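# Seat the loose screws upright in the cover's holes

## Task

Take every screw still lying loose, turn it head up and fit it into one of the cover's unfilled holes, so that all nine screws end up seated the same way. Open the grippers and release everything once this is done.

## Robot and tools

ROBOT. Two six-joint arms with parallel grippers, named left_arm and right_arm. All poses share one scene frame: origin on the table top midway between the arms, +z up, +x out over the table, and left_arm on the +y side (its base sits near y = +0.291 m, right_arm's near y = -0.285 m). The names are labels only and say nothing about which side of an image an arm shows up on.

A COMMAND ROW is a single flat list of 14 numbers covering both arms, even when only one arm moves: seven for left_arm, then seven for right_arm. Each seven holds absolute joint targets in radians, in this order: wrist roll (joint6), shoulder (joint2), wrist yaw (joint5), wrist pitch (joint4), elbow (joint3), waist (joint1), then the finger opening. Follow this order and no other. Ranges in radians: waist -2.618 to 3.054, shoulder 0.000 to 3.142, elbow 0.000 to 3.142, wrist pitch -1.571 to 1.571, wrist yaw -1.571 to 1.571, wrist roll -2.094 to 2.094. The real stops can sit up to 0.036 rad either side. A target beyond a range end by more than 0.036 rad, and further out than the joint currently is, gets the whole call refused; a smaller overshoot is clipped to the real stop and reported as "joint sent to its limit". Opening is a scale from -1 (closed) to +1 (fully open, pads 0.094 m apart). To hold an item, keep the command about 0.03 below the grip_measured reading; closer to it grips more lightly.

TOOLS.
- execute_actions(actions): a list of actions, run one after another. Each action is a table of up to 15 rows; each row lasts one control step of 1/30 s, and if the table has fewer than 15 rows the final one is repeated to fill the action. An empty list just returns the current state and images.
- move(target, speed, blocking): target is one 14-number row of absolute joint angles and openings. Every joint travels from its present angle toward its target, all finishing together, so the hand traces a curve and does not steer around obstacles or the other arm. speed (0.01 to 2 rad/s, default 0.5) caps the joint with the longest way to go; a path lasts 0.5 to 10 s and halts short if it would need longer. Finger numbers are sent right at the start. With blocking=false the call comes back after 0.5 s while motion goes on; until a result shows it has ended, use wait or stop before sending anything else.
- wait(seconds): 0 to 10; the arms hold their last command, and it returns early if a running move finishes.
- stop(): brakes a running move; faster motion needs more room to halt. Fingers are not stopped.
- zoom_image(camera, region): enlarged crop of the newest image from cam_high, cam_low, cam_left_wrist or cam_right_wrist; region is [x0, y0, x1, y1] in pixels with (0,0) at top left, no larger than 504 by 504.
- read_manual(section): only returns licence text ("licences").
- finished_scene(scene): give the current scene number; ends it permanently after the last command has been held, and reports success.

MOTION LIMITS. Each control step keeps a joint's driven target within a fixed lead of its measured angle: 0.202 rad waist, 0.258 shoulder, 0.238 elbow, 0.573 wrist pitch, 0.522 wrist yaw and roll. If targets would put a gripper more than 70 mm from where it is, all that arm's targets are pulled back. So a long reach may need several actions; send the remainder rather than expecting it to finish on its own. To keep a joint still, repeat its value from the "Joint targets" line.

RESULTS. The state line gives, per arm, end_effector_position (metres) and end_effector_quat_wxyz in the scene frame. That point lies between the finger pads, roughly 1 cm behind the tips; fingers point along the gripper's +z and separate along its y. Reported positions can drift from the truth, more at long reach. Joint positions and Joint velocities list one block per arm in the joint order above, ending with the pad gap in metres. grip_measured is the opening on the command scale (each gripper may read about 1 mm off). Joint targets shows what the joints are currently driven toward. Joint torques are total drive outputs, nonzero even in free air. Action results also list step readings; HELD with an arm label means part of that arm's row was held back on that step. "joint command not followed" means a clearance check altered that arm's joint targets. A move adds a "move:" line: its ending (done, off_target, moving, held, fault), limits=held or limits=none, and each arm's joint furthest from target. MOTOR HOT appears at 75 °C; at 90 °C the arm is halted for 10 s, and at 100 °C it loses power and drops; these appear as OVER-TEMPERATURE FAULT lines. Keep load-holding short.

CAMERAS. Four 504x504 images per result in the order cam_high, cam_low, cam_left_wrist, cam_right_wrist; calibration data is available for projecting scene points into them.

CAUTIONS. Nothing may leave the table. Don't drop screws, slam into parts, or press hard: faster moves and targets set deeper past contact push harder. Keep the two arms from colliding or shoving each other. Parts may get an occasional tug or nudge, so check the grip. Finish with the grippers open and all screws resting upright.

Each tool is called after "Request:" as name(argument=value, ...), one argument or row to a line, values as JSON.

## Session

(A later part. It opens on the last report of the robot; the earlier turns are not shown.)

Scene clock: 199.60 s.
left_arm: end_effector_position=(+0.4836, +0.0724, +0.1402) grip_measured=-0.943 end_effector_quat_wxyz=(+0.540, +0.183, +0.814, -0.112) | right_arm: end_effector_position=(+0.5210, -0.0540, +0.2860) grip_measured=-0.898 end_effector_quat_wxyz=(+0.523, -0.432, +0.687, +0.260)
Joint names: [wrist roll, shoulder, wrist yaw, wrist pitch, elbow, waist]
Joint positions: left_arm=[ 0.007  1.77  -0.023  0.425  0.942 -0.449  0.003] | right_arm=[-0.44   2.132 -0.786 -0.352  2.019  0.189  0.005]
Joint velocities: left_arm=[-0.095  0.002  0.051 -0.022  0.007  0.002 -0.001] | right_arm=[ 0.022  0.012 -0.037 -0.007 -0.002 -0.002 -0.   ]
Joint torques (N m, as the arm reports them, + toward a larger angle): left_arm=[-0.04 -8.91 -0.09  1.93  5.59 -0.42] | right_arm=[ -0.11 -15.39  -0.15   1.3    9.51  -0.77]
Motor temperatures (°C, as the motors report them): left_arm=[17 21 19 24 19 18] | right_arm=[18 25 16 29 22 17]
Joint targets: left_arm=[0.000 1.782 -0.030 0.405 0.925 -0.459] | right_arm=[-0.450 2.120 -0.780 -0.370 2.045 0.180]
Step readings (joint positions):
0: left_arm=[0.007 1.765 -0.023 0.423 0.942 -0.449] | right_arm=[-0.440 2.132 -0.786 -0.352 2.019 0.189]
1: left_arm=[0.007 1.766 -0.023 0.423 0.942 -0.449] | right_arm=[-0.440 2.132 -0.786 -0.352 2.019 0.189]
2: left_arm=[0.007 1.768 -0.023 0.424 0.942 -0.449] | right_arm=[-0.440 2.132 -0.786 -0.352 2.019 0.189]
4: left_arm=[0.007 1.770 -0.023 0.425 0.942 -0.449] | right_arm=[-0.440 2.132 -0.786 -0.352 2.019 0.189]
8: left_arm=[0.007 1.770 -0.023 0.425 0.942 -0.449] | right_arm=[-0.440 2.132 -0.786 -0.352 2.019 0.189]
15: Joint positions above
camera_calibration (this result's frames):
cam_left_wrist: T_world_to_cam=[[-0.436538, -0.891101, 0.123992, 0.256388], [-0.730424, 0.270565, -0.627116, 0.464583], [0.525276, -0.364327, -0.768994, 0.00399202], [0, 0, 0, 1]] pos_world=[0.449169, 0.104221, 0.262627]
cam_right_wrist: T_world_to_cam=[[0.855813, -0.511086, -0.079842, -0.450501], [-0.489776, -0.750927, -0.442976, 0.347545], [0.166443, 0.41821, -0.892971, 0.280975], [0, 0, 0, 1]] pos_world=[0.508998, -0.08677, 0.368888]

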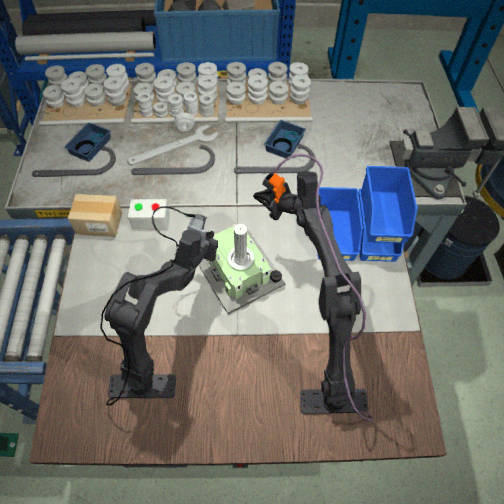

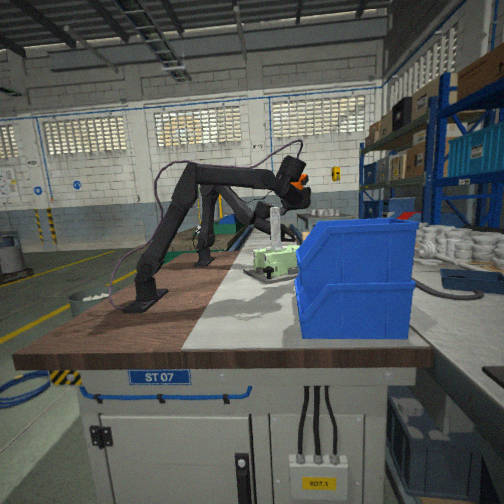

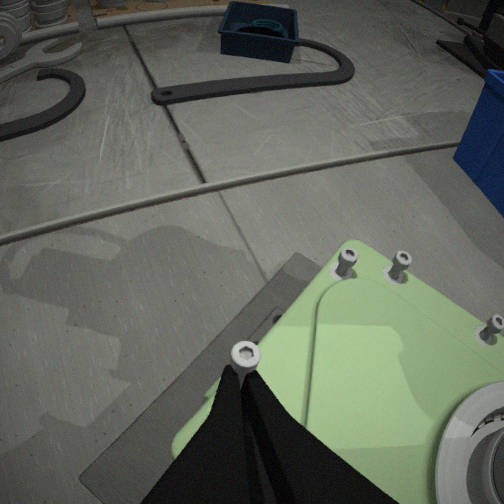

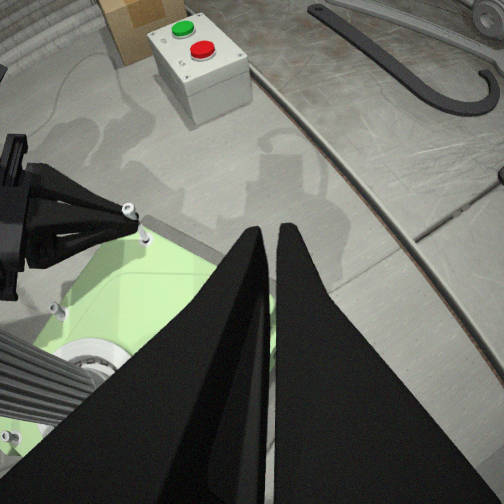

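Likely rim contact, slightly left/far. Load q4, sweep roll negative.

Request:
execute_actions(
  actions=[
    [[-0.015,1.775,-0.03,0.397,0.925,-0.459,-0.975,-0.45,2.12,-0.78,-0.37,2.045,0.18,-0.9]],
    [[-0.03,1.775,-0.03,0.397,0.925,-0.459,-0.975,-0.45,2.12,-0.78,-0.37,2.045,0.18,-0.9]],
  ],
)

Request:
zoom_image(
  camera="cam_right_wrist",
  region=[110,185,180,255],
)

Scene clock: 202.43 s.
left_arm: end_effector_position=(+0.4838, +0.0726, +0.1402) grip_measured=-0.943 end_effector_quat_wxyz=(+0.538, +0.171, +0.816, -0.120) | right_arm: end_effector_position=(+0.5210, -0.0540, +0.2860) grip_measured=-0.898 end_effector_quat_wxyz=(+0.523, -0.432, +0.687, +0.260)
Joint names: [wrist roll, shoulder, wrist yaw, wrist pitch, elbow, waist]
Joint positions: left_arm=[-0.022  1.77  -0.024  0.425  0.942 -0.449  0.003] | right_arm=[-0.44   2.132 -0.786 -0.352  2.019  0.189  0.005]
Joint velocities: left_arm=[-0.066  0.007  0.007 -0.037  0.012  0.022 -0.001] | right_arm=[ 0.037  0.007  0.051  0.022 -0.012 -0.022 -0.001]
Joint torques (N m, as the arm reports them, + toward a larger angle): left_arm=[-0.09 -9.4  -0.05  1.79  5.6  -0.66] | right_arm=[ -0.1  -15.37  -0.15   1.3    9.56  -0.81]
Motor temperatures (°C, as the motors report them): left_arm=[17 21 19 24 19 18] | right_arm=[18 26 16 29 22 17]
Joint targets: left_arm=[-0.030 1.775 -0.030 0.397 0.925 -0.459] | right_arm=[-0.450 2.120 -0.780 -0.370 2.045 0.180]
Step readings (joint positions; steps 1 to 15: 1st action; 16 to 30: 2nd action):
0: left_arm=[0.007 1.770 -0.023 0.425 0.942 -0.449] | right_arm=[-0.440 2.132 -0.786 -0.352 2.019 0.189]
1: left_arm=[0.004 1.770 -0.023 0.425 0.942 -0.449] | right_arm=[-0.440 2.132 -0.786 -0.352 2.019 0.189]
2: left_arm=[0.002 1.770 -0.023 0.425 0.942 -0.449] | right_arm=[-0.440 2.132 -0.786 -0.352 2.019 0.189]
4: left_arm=[-0.001 1.770 -0.023 0.425 0.942 -0.449] | right_arm=[-0.440 2.132 -0.786 -0.352 2.019 0.189]
8: left_arm=[-0.005 1.770 -0.024 0.425 0.942 -0.449] | right_arm=[-0.440 2.132 -0.786 -0.352 2.019 0.189]
15: left_arm=[-0.007 1.770 -0.024 0.425 0.942 -0.449] | right_arm=[-0.440 2.132 -0.786 -0.352 2.019 0.189]
16: left_arm=[-0.010 1.770 -0.024 0.425 0.942 -0.449] | right_arm=[-0.440 2.132 -0.786 -0.352 2.019 0.189]
17: left_arm=[-0.012 1.770 -0.024 0.425 0.942 -0.449] | right_arm=[-0.440 2.132 -0.786 -0.352 2.019 0.189]
19: left_arm=[-0.016 1.770 -0.024 0.425 0.942 -0.449] | right_arm=[-0.440 2.132 -0.786 -0.352 2.019 0.189]
23: left_arm=[-0.020 1.770 -0.024 0.425 0.942 -0.449] | right_arm=[-0.440 2.132 -0.786 -0.352 2.019 0.189]
30: Joint positions above
camera_calibration (this result's frames):
cam_left_wrist: T_world_to_cam=[[-0.423684, -0.893334, 0.149818, 0.24698], [-0.740461, 0.246306, -0.625341, 0.470968], [0.521737, -0.375882, -0.765835, 0.00613229], [0, 0, 0, 1]] pos_world=[0.450176, 0.106938, 0.26221]
cam_right_wrist: T_world_to_cam=[[0.855813, -0.511086, -0.079842, -0.450501], [-0.489776, -0.750927, -0.442976, 0.347545], [0.166443, 0.41821, -0.892971, 0.280975], [0, 0, 0, 1]] pos_world=[0.508998, -0.08677, 0.368888]

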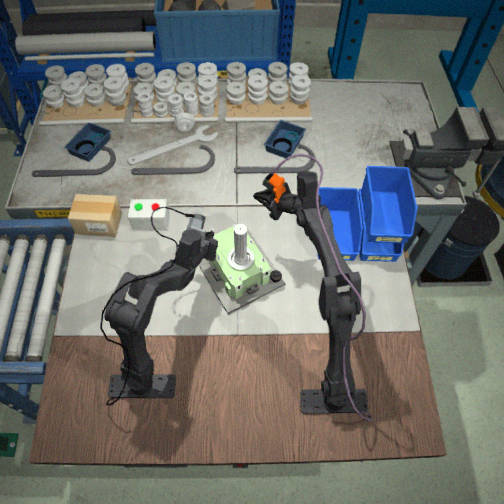

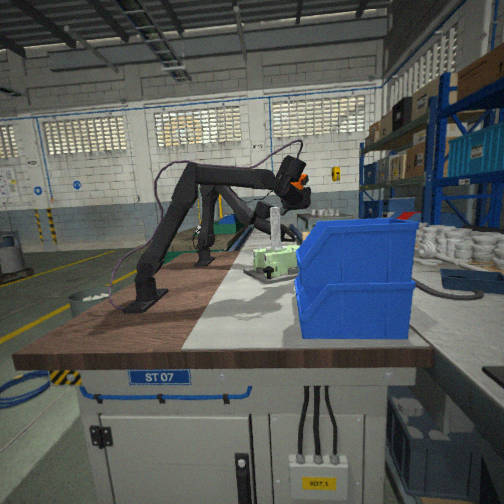

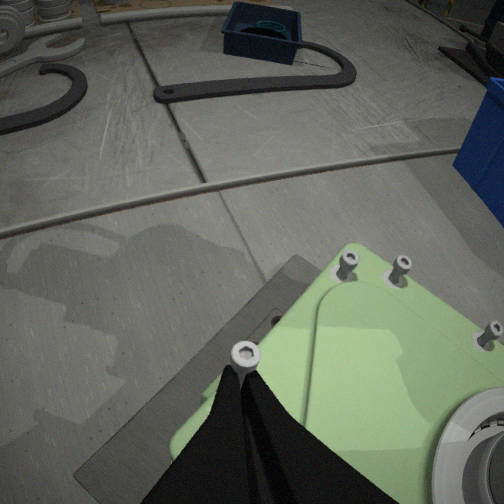

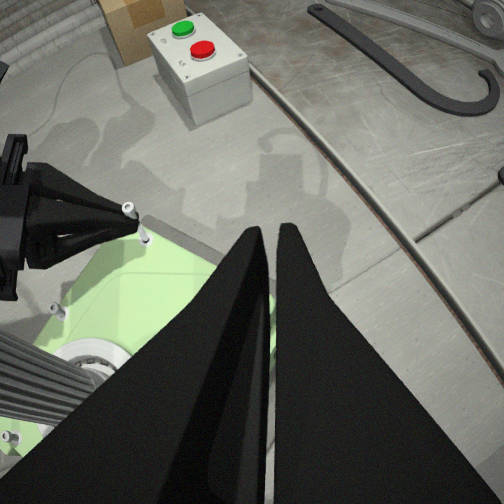

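Region (110, 185, 180, 255) of cam_right_wrist's 504x504 image, scaled by 7.200, with more detail than that image has.

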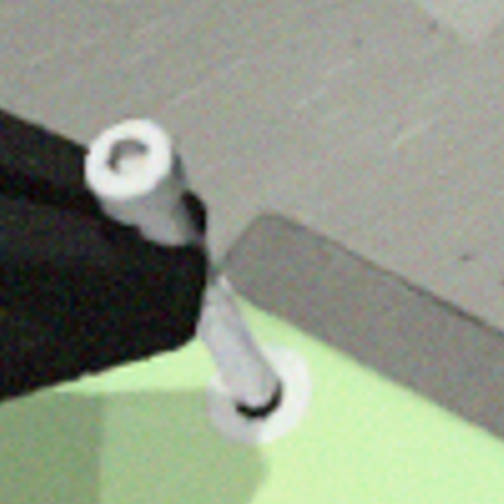

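Request:
execute_actions(
  actions=[
    [[-0.045,1.775,-0.022,0.397,0.925,-0.459,-0.975,-0.45,2.12,-0.78,-0.37,2.045,0.18,-0.9]],
    [[-0.055,1.775,-0.02,0.395,0.925,-0.459,-0.975,-0.45,2.12,-0.78,-0.37,2.045,0.18,-0.9]],
  ],
)

Request:
zoom_image(
  camera="cam_right_wrist",
  region=[110,185,180,255],
)

Scene clock: 204.37 s.
left_arm: end_effector_position=(+0.4836, +0.0727, +0.1399) grip_measured=-0.943 end_effector_quat_wxyz=(+0.536, +0.161, +0.819, -0.126) | right_arm: end_effector_position=(+0.5210, -0.0540, +0.2860) grip_measured=-0.898 end_effector_quat_wxyz=(+0.523, -0.432, +0.687, +0.260)
Joint names: [wrist roll, shoulder, wrist yaw, wrist pitch, elbow, waist]
Joint positions: left_arm=[-0.048  1.77  -0.024  0.424  0.942 -0.449  0.003] | right_arm=[-0.44   2.132 -0.786 -0.352  2.019  0.189  0.005]
Joint velocities: left_arm=[-0.022 -0.012  0.037 -0.007 -0.017  0.007 -0.001] | right_arm=[ 0.051 -0.002 -0.081 -0.051  0.027 -0.007 -0.001]
Joint torques (N m, as the arm reports them, + toward a larger angle): left_arm=[-0.08 -9.62  0.03  1.78  5.65 -0.64] | right_arm=[ -0.11 -15.36  -0.15   1.3    9.53  -0.8 ]
Motor temperatures (°C, as the motors report them): left_arm=[17 21 19 24 19 18] | right_arm=[18 26 16 29 22 17]
Joint targets: left_arm=[-0.055 1.775 -0.020 0.395 0.925 -0.459] | right_arm=[-0.450 2.120 -0.780 -0.370 2.045 0.180]
Step readings (joint positions; steps 1 to 15: 1st action; 16 to 30: 2nd action):
0: left_arm=[-0.023 1.770 -0.024 0.425 0.942 -0.449] | right_arm=[-0.440 2.132 -0.786 -0.352 2.019 0.189]
1: left_arm=[-0.025 1.770 -0.024 0.425 0.942 -0.449] | right_arm=[-0.440 2.132 -0.786 -0.352 2.019 0.189]
2: left_arm=[-0.028 1.770 -0.024 0.425 0.942 -0.449] | right_arm=[-0.440 2.132 -0.786 -0.352 2.019 0.189]
4: left_arm=[-0.031 1.770 -0.024 0.425 0.942 -0.449] | right_arm=[-0.440 2.132 -0.786 -0.352 2.019 0.189]
8: left_arm=[-0.036 1.770 -0.024 0.425 0.942 -0.449] | right_arm=[-0.440 2.132 -0.786 -0.352 2.019 0.189]
15: left_arm=[-0.038 1.770 -0.024 0.425 0.942 -0.449] | right_arm=[-0.440 2.132 -0.786 -0.352 2.019 0.189]
16: left_arm=[-0.039 1.770 -0.024 0.425 0.942 -0.449] | right_arm=[-0.440 2.132 -0.786 -0.352 2.019 0.189]
17: left_arm=[-0.041 1.770 -0.024 0.425 0.942 -0.449] | right_arm=[-0.440 2.132 -0.786 -0.352 2.019 0.189]
19: left_arm=[-0.044 1.770 -0.024 0.425 0.942 -0.449] | right_arm=[-0.440 2.132 -0.786 -0.352 2.019 0.189]
23: left_arm=[-0.046 1.770 -0.024 0.424 0.942 -0.449] | right_arm=[-0.440 2.132 -0.786 -0.352 2.019 0.189]
30: Joint positions above
camera_calibration (this result's frames):
cam_left_wrist: T_world_to_cam=[[-0.412996, -0.894149, 0.173005, 0.238666], [-0.749518, 0.225789, -0.622288, 0.476162], [0.517355, -0.386673, -0.763431, 0.00856972], [0, 0, 0, 1]] pos_world=[0.451027, 0.109204, 0.261562]
cam_right_wrist: T_world_to_cam=[[0.855813, -0.511086, -0.079842, -0.450501], [-0.489776, -0.750927, -0.442976, 0.347545], [0.166443, 0.41821, -0.892971, 0.280975], [0, 0, 0, 1]] pos_world=[0.508998, -0.08677, 0.368888]

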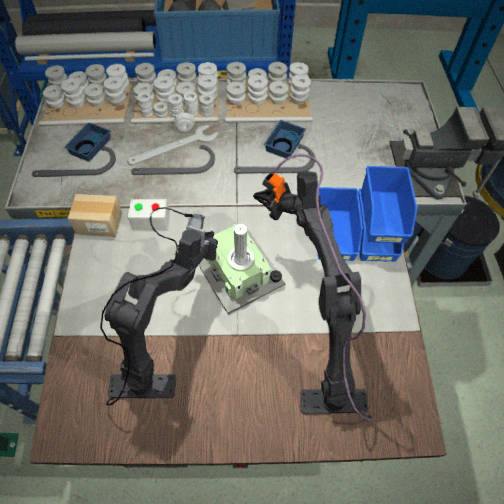

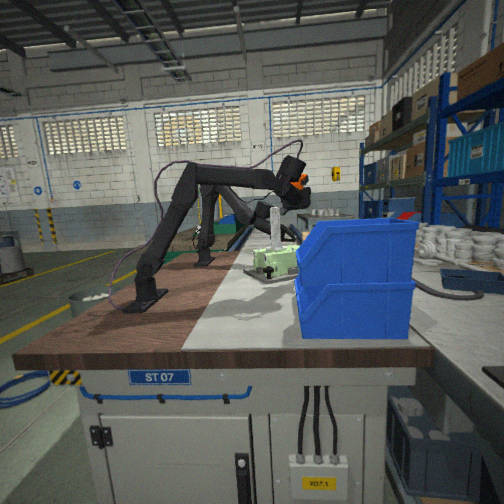

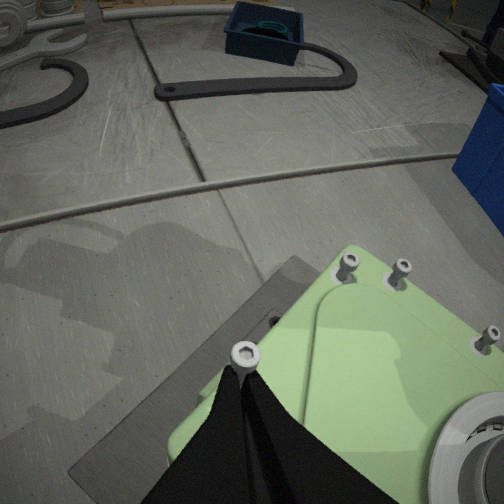

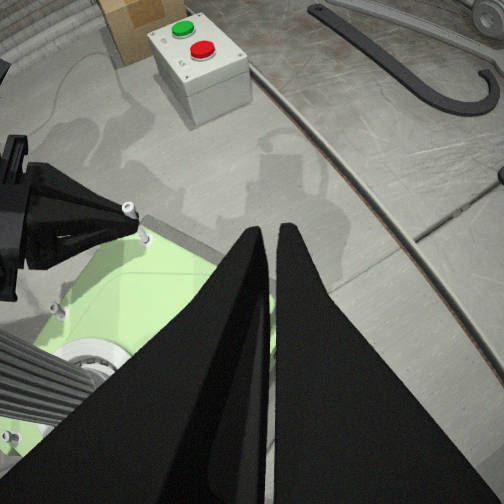

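Region (110, 185, 180, 255) of cam_right_wrist's 504x504 image, scaled by 7.200, with more detail than that image has.

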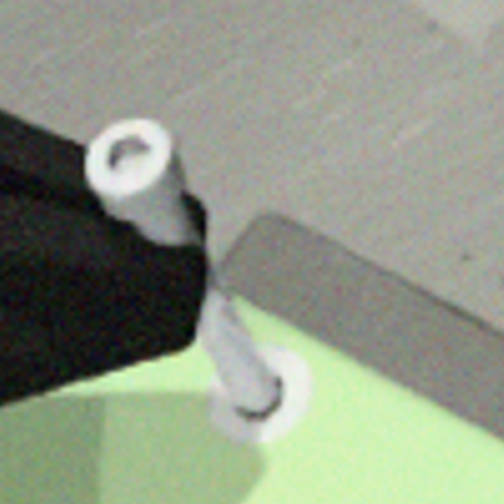

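Centred and beginning to sink. Push.

Request:
execute_actions(
  actions=[
    [[-0.055,1.79,-0.02,0.395,0.925,-0.459,-0.975,-0.45,2.12,-0.78,-0.37,2.045,0.18,-0.9]],
    [[-0.055,1.797,-0.02,0.4,0.925,-0.459,-0.975,-0.45,2.12,-0.78,-0.37,2.045,0.18,-0.9]],
  ],
)

Request:
zoom_image(
  camera="cam_right_wrist",
  region=[110,185,180,255],
)

Scene clock: 206.80 s.
left_arm: end_effector_position=(+0.4839, +0.0725, +0.1323) grip_measured=-0.943 end_effector_quat_wxyz=(+0.530, +0.161, +0.823, -0.125) | right_arm: end_effector_position=(+0.5210, -0.0540, +0.2860) grip_measured=-0.898 end_effector_quat_wxyz=(+0.523, -0.432, +0.687, +0.260)
Joint names: [wrist roll, shoulder, wrist yaw, wrist pitch, elbow, waist]
Joint positions: left_arm=[-0.049  1.786 -0.024  0.425  0.942 -0.449  0.003] | right_arm=[-0.44   2.132 -0.786 -0.352  2.019  0.189  0.005]
Joint velocities: left_arm=[ 0.022  0.017 -0.022 -0.022 -0.002 -0.007  0.   ] | right_arm=[-0.022  0.017  0.022  0.007 -0.017  0.012 -0.001]
Joint torques (N m, as the arm reports them, + toward a larger angle): left_arm=[-0.06 -9.02  0.08  1.81  5.54 -0.6 ] | right_arm=[ -0.1  -15.38  -0.14   1.31   9.57  -0.8 ]
Motor temperatures (°C, as the motors report them): left_arm=[17 21 19 24 19 18] | right_arm=[18 26 16 28 23 17]
Joint targets: left_arm=[-0.055 1.797 -0.020 0.400 0.925 -0.459] | right_arm=[-0.450 2.120 -0.780 -0.370 2.045 0.180]
Step readings (joint positions; steps 1 to 15: 1st action; 16 to 30: 2nd action):
0: left_arm=[-0.048 1.770 -0.024 0.424 0.942 -0.449] | right_arm=[-0.440 2.132 -0.786 -0.352 2.019 0.189]
1: left_arm=[-0.048 1.770 -0.024 0.424 0.942 -0.449] | right_arm=[-0.440 2.132 -0.786 -0.352 2.019 0.189]
2: left_arm=[-0.048 1.770 -0.024 0.424 0.942 -0.449] | right_arm=[-0.440 2.132 -0.786 -0.352 2.019 0.189]
4: left_arm=[-0.048 1.770 -0.024 0.424 0.942 -0.449] | right_arm=[-0.440 2.132 -0.786 -0.352 2.019 0.189]
8: left_arm=[-0.049 1.770 -0.024 0.424 0.942 -0.449] | right_arm=[-0.440 2.132 -0.786 -0.352 2.019 0.189]
15: left_arm=[-0.049 1.770 -0.024 0.424 0.942 -0.449] | right_arm=[-0.440 2.132 -0.786 -0.352 2.019 0.189]
16: left_arm=[-0.049 1.771 -0.024 0.424 0.942 -0.449] | right_arm=[-0.440 2.132 -0.786 -0.352 2.019 0.189]
17: left_arm=[-0.049 1.773 -0.024 0.425 0.942 -0.449] | right_arm=[-0.440 2.132 -0.786 -0.352 2.019 0.189]
19: left_arm=[-0.049 1.779 -0.024 0.425 0.942 -0.449] | right_arm=[-0.440 2.132 -0.786 -0.352 2.019 0.189]
23: left_arm=[-0.049 1.786 -0.024 0.425 0.942 -0.449] | right_arm=[-0.440 2.132 -0.786 -0.352 2.019 0.189]
30: Joint positions above
camera_calibration (this result's frames):
cam_left_wrist: T_world_to_cam=[[-0.410596, -0.89515, 0.173543, 0.238746], [-0.758189, 0.229448, -0.61033, 0.474019], [0.506518, -0.382177, -0.772904, 0.0087416], [0, 0, 0, 1]] pos_world=[0.452996, 0.108291, 0.254632]
cam_right_wrist: T_world_to_cam=[[0.855813, -0.511086, -0.079842, -0.450501], [-0.489776, -0.750927, -0.442976, 0.347545], [0.166443, 0.41821, -0.892971, 0.280975], [0, 0, 0, 1]] pos_world=[0.508998, -0.08677, 0.368888]

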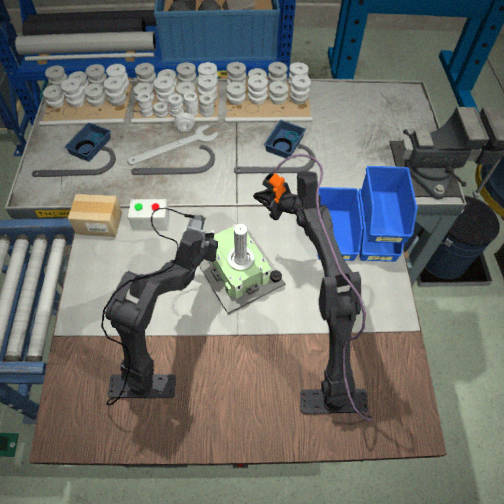

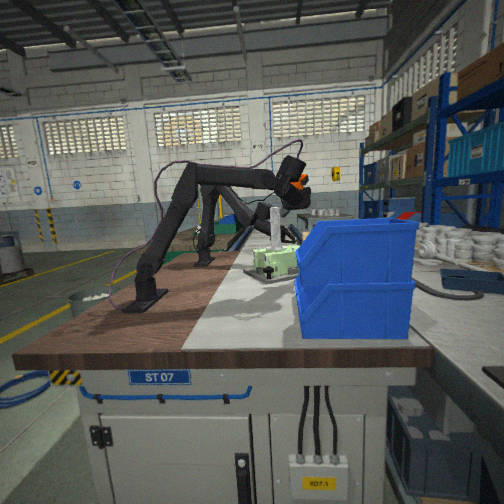

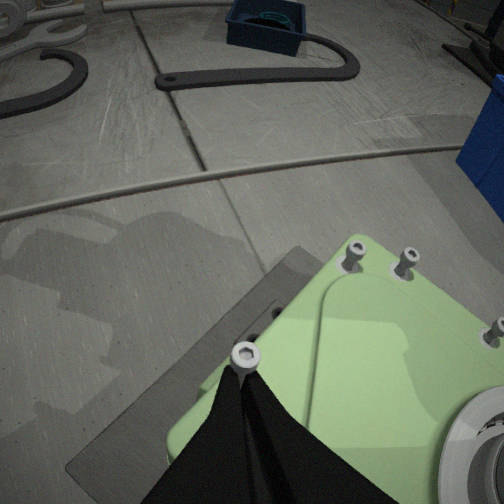

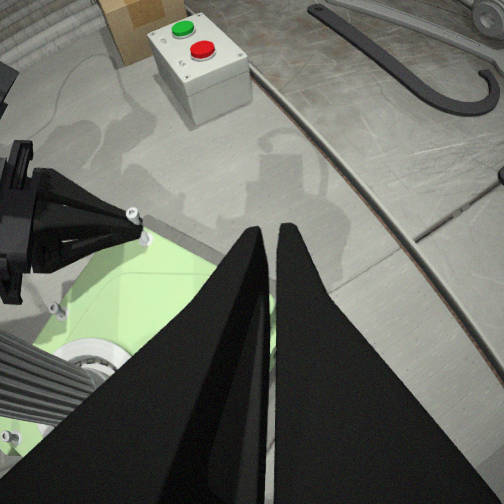

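Region (110, 185, 180, 255) of cam_right_wrist's 504x504 image, scaled by 7.200, with more detail than that image has.

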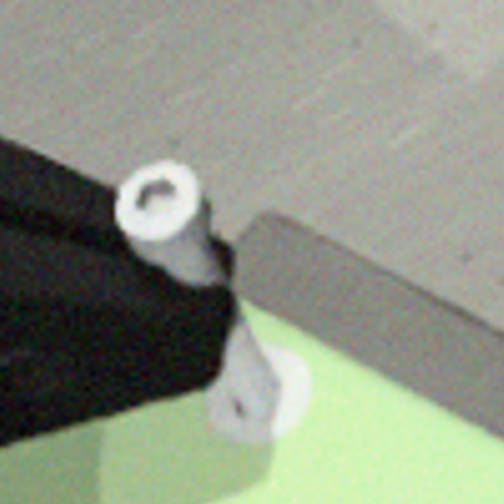

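Request:
execute_actions(
  actions=[
    [[-0.05,1.786,-0.024,0.412,0.93,-0.452,-0.875,-0.45,2.12,-0.78,-0.37,2.045,0.18,-0.9]],
    [[-0.05,1.786,-0.024,0.412,0.93,-0.452,-0.8,-0.45,2.12,-0.78,-0.37,2.045,0.18,-0.9]],
    [[-0.05,1.786,-0.024,0.412,0.93,-0.452,-0.6,-0.45,2.12,-0.78,-0.37,2.045,0.18,-0.9]],
  ],
)

Scene clock: 209.20 s.
left_arm: end_effector_position=(+0.4839, +0.0725, +0.1323) grip_measured=-0.601 end_effector_quat_wxyz=(+0.530, +0.161, +0.823, -0.125) | right_arm: end_effector_position=(+0.5210, -0.0540, +0.2860) grip_measured=-0.898 end_effector_quat_wxyz=(+0.523, -0.432, +0.687, +0.260)
Joint names: [wrist roll, shoulder, wrist yaw, wrist pitch, elbow, waist]
Joint positions: left_arm=[-0.049  1.786 -0.024  0.425  0.942 -0.449  0.019] | right_arm=[-0.44   2.132 -0.786 -0.352  2.019  0.189  0.005]
Joint velocities: left_arm=[-0.022 -0.017  0.007  0.022 -0.017 -0.002 -0.001] | right_arm=[ 0.007  0.002  0.007  0.022 -0.017 -0.012  0.001]
Joint torques (N m, as the arm reports them, + toward a larger angle): left_arm=[-0.02 -9.91  0.02  1.95  5.9   0.07] | right_arm=[ -0.1  -15.36  -0.15   1.3    9.53  -0.75]
Motor temperatures (°C, as the motors report them): left_arm=[17 21 19 24 19 18] | right_arm=[18 26 16 28 23 17]
Joint targets: left_arm=[-0.050 1.786 -0.024 0.412 0.930 -0.452] | right_arm=[-0.450 2.120 -0.780 -0.370 2.045 0.180]
Step readings (joint positions; steps 1 to 15: 1st action; 16 to 30: 2nd action; 31 to 45: 3rd action):
0: left_arm=[-0.049 1.786 -0.024 0.425 0.942 -0.449] | right_arm=[-0.440 2.132 -0.786 -0.352 2.019 0.189]
1: left_arm=[-0.049 1.786 -0.024 0.425 0.942 -0.449] | right_arm=[-0.440 2.132 -0.786 -0.352 2.019 0.189]
2: left_arm=[-0.049 1.786 -0.024 0.425 0.942 -0.449] | right_arm=[-0.440 2.132 -0.786 -0.352 2.019 0.189]
4: left_arm=[-0.049 1.786 -0.024 0.425 0.942 -0.449] | right_arm=[-0.440 2.132 -0.786 -0.352 2.019 0.189]
8: left_arm=[-0.049 1.786 -0.024 0.425 0.942 -0.449] | right_arm=[-0.440 2.132 -0.786 -0.352 2.019 0.189]
15: left_arm=[-0.049 1.786 -0.024 0.425 0.942 -0.449] | right_arm=[-0.440 2.132 -0.786 -0.352 2.019 0.189]
16: left_arm=[-0.049 1.786 -0.024 0.425 0.942 -0.449] | right_arm=[-0.440 2.132 -0.786 -0.352 2.019 0.189]
17: left_arm=[-0.049 1.786 -0.024 0.425 0.942 -0.449] | right_arm=[-0.440 2.132 -0.786 -0.352 2.019 0.189]
19: left_arm=[-0.049 1.786 -0.024 0.425 0.942 -0.449] | right_arm=[-0.440 2.132 -0.786 -0.352 2.019 0.189]
23: left_arm=[-0.049 1.786 -0.024 0.425 0.942 -0.449] | right_arm=[-0.440 2.132 -0.786 -0.352 2.019 0.189]
30: left_arm=[-0.049 1.786 -0.024 0.425 0.942 -0.449] | right_arm=[-0.440 2.132 -0.786 -0.352 2.019 0.189]
31: left_arm=[-0.049 1.786 -0.024 0.425 0.942 -0.449] | right_arm=[-0.440 2.132 -0.786 -0.352 2.019 0.189]
32: left_arm=[-0.049 1.786 -0.024 0.425 0.942 -0.449] | right_arm=[-0.440 2.132 -0.786 -0.352 2.019 0.189]
34: left_arm=[-0.049 1.786 -0.024 0.425 0.942 -0.449] | right_arm=[-0.440 2.132 -0.786 -0.352 2.019 0.189]
38: left_arm=[-0.049 1.786 -0.024 0.425 0.942 -0.449] | right_arm=[-0.440 2.132 -0.786 -0.352 2.019 0.189]
45: Joint positions above
camera_calibration (this result's frames):
cam_left_wrist: T_world_to_cam=[[-0.410596, -0.89515, 0.173543, 0.238746], [-0.758189, 0.229448, -0.61033, 0.474019], [0.506518, -0.382177, -0.772904, 0.0087416], [0, 0, 0, 1]] pos_world=[0.452996, 0.108291, 0.254632]
cam_right_wrist: T_world_to_cam=[[0.855813, -0.511086, -0.079842, -0.450501], [-0.489776, -0.750927, -0.442976, 0.347545], [0.166443, 0.41821, -0.892971, 0.280975], [0, 0, 0, 1]] pos_world=[0.508998, -0.08677, 0.368888]

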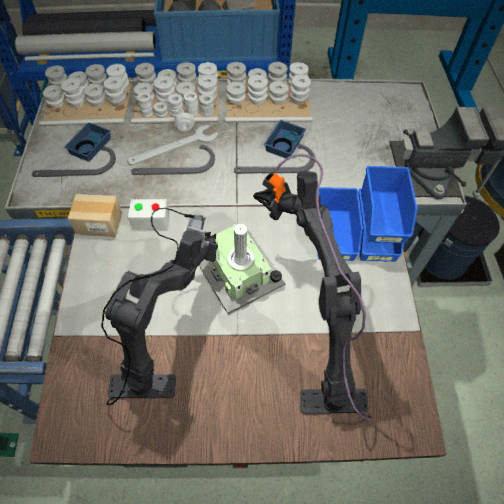

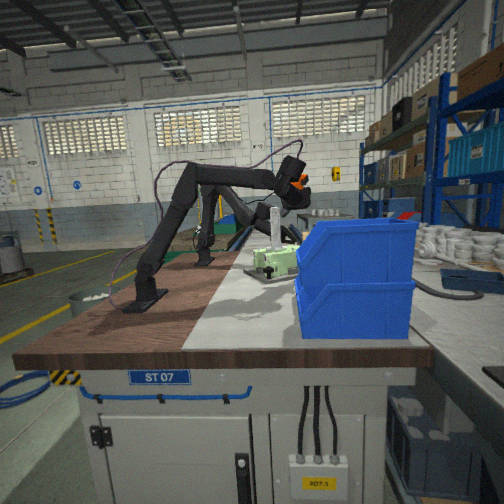

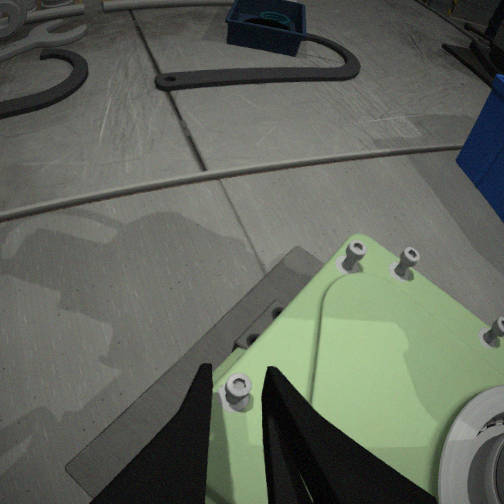

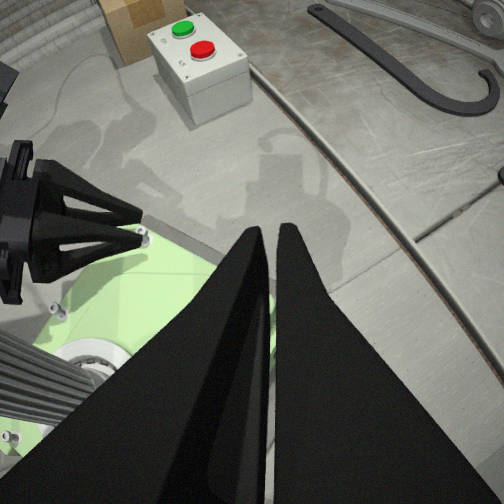

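Request:
move(
  target=[-0.05,1.4,-0.024,0.1,0.93,-0.4,-0.6,-0.45,2.0,-0.78,-0.37,2.045,0.05,-0.9],
  speed=0.35,
)

Request:
zoom_image(
  camera="cam_left_wrist",
  region=[150,150,504,504],
)

Scene clock: 212.03 s.
left_arm: end_effector_position=(+0.4430, +0.1123, +0.2384) grip_measured=-0.601 end_effector_quat_wxyz=(+0.563, +0.141, +0.805, -0.122) | right_arm: end_effector_position=(+0.5236, -0.1296, +0.3499) grip_measured=-0.898 end_effector_quat_wxyz=(+0.580, -0.397, +0.681, +0.205)
Joint names: [wrist roll, shoulder, wrist yaw, wrist pitch, elbow, waist]
Joint positions: left_arm=[-0.049  1.41  -0.024  0.124  0.942 -0.41   0.019] | right_arm=[-0.441  2.017 -0.785 -0.352  2.019  0.058  0.005]
Joint velocities: left_arm=[-0.022 -0.002 -0.037 -0.037  0.017 -0.007 -0.001] | right_arm=[ 0.022  0.022 -0.022 -0.022 -0.002 -0.012 -0.001]
Joint torques (N m, as the arm reports them, + toward a larger angle): left_arm=[-0.06 -7.6  -0.01  1.88  6.81  0.69] | right_arm=[ -0.1  -14.6   -0.11   1.36   9.43  -0.7 ]
Motor temperatures (°C, as the motors report them): left_arm=[17 21 19 24 19 18] | right_arm=[18 26 16 28 23 17]
Joint targets: left_arm=[-0.050 1.400 -0.024 0.100 0.930 -0.400] | right_arm=[-0.450 2.000 -0.780 -0.370 2.045 0.050]
move: off_target (left_arm, right_arm); limits=none; left_arm: farthest joint: the wrist pitch, 0.024 radians from its target (0.325 radians at the start); right_arm: farthest joint: the elbow, 0.026 radians from its target (0.026 radians at the start)
camera_calibration (this result's frames):
cam_left_wrist: T_world_to_cam=[[-0.387048, -0.905372, 0.174628, 0.229614], [-0.72284, 0.180351, -0.667065, 0.502], [0.572448, -0.384414, -0.724244, 0.0861251], [0, 0, 0, 1]] pos_world=[0.402435, 0.150458, 0.357145]
cam_right_wrist: T_world_to_cam=[[0.78567, -0.618597, 0.00769394, -0.494044], [-0.528708, -0.677857, -0.51086, 0.373935], [0.321232, 0.3973, -0.859629, 0.273866], [0, 0, 0, 1]] pos_world=[0.497884, -0.160947, 0.430253]

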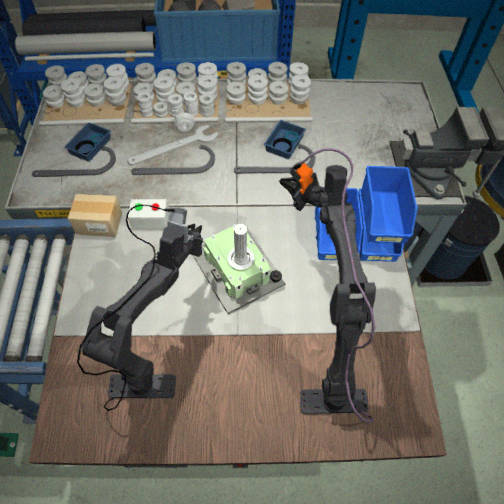

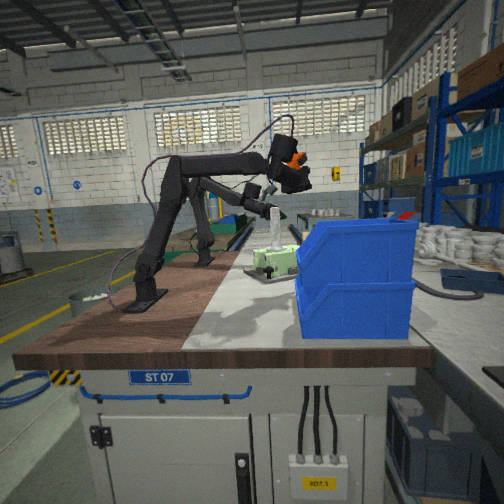

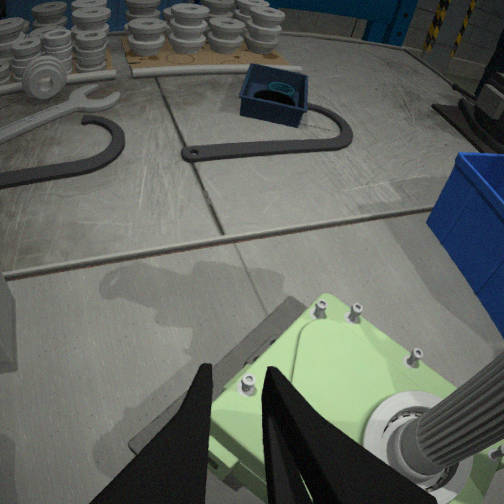

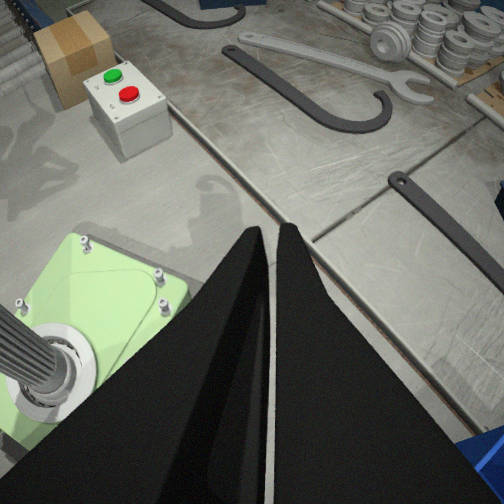

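Region (150, 150, 504, 504) of cam_left_wrist's 504x504 image, scaled by 1.424, with more detail than that image has.

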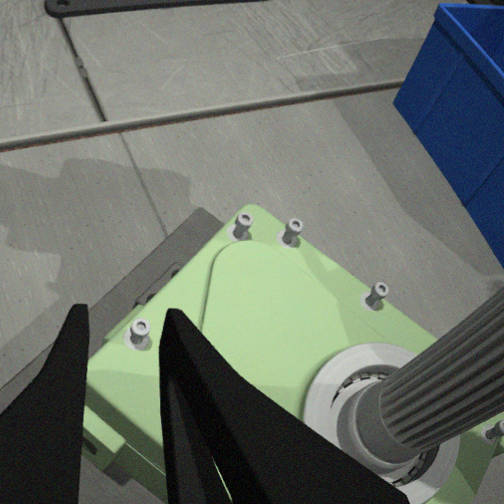

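Request:
finished_scene(
  scene=2,
)

The scene is finished: the task was done.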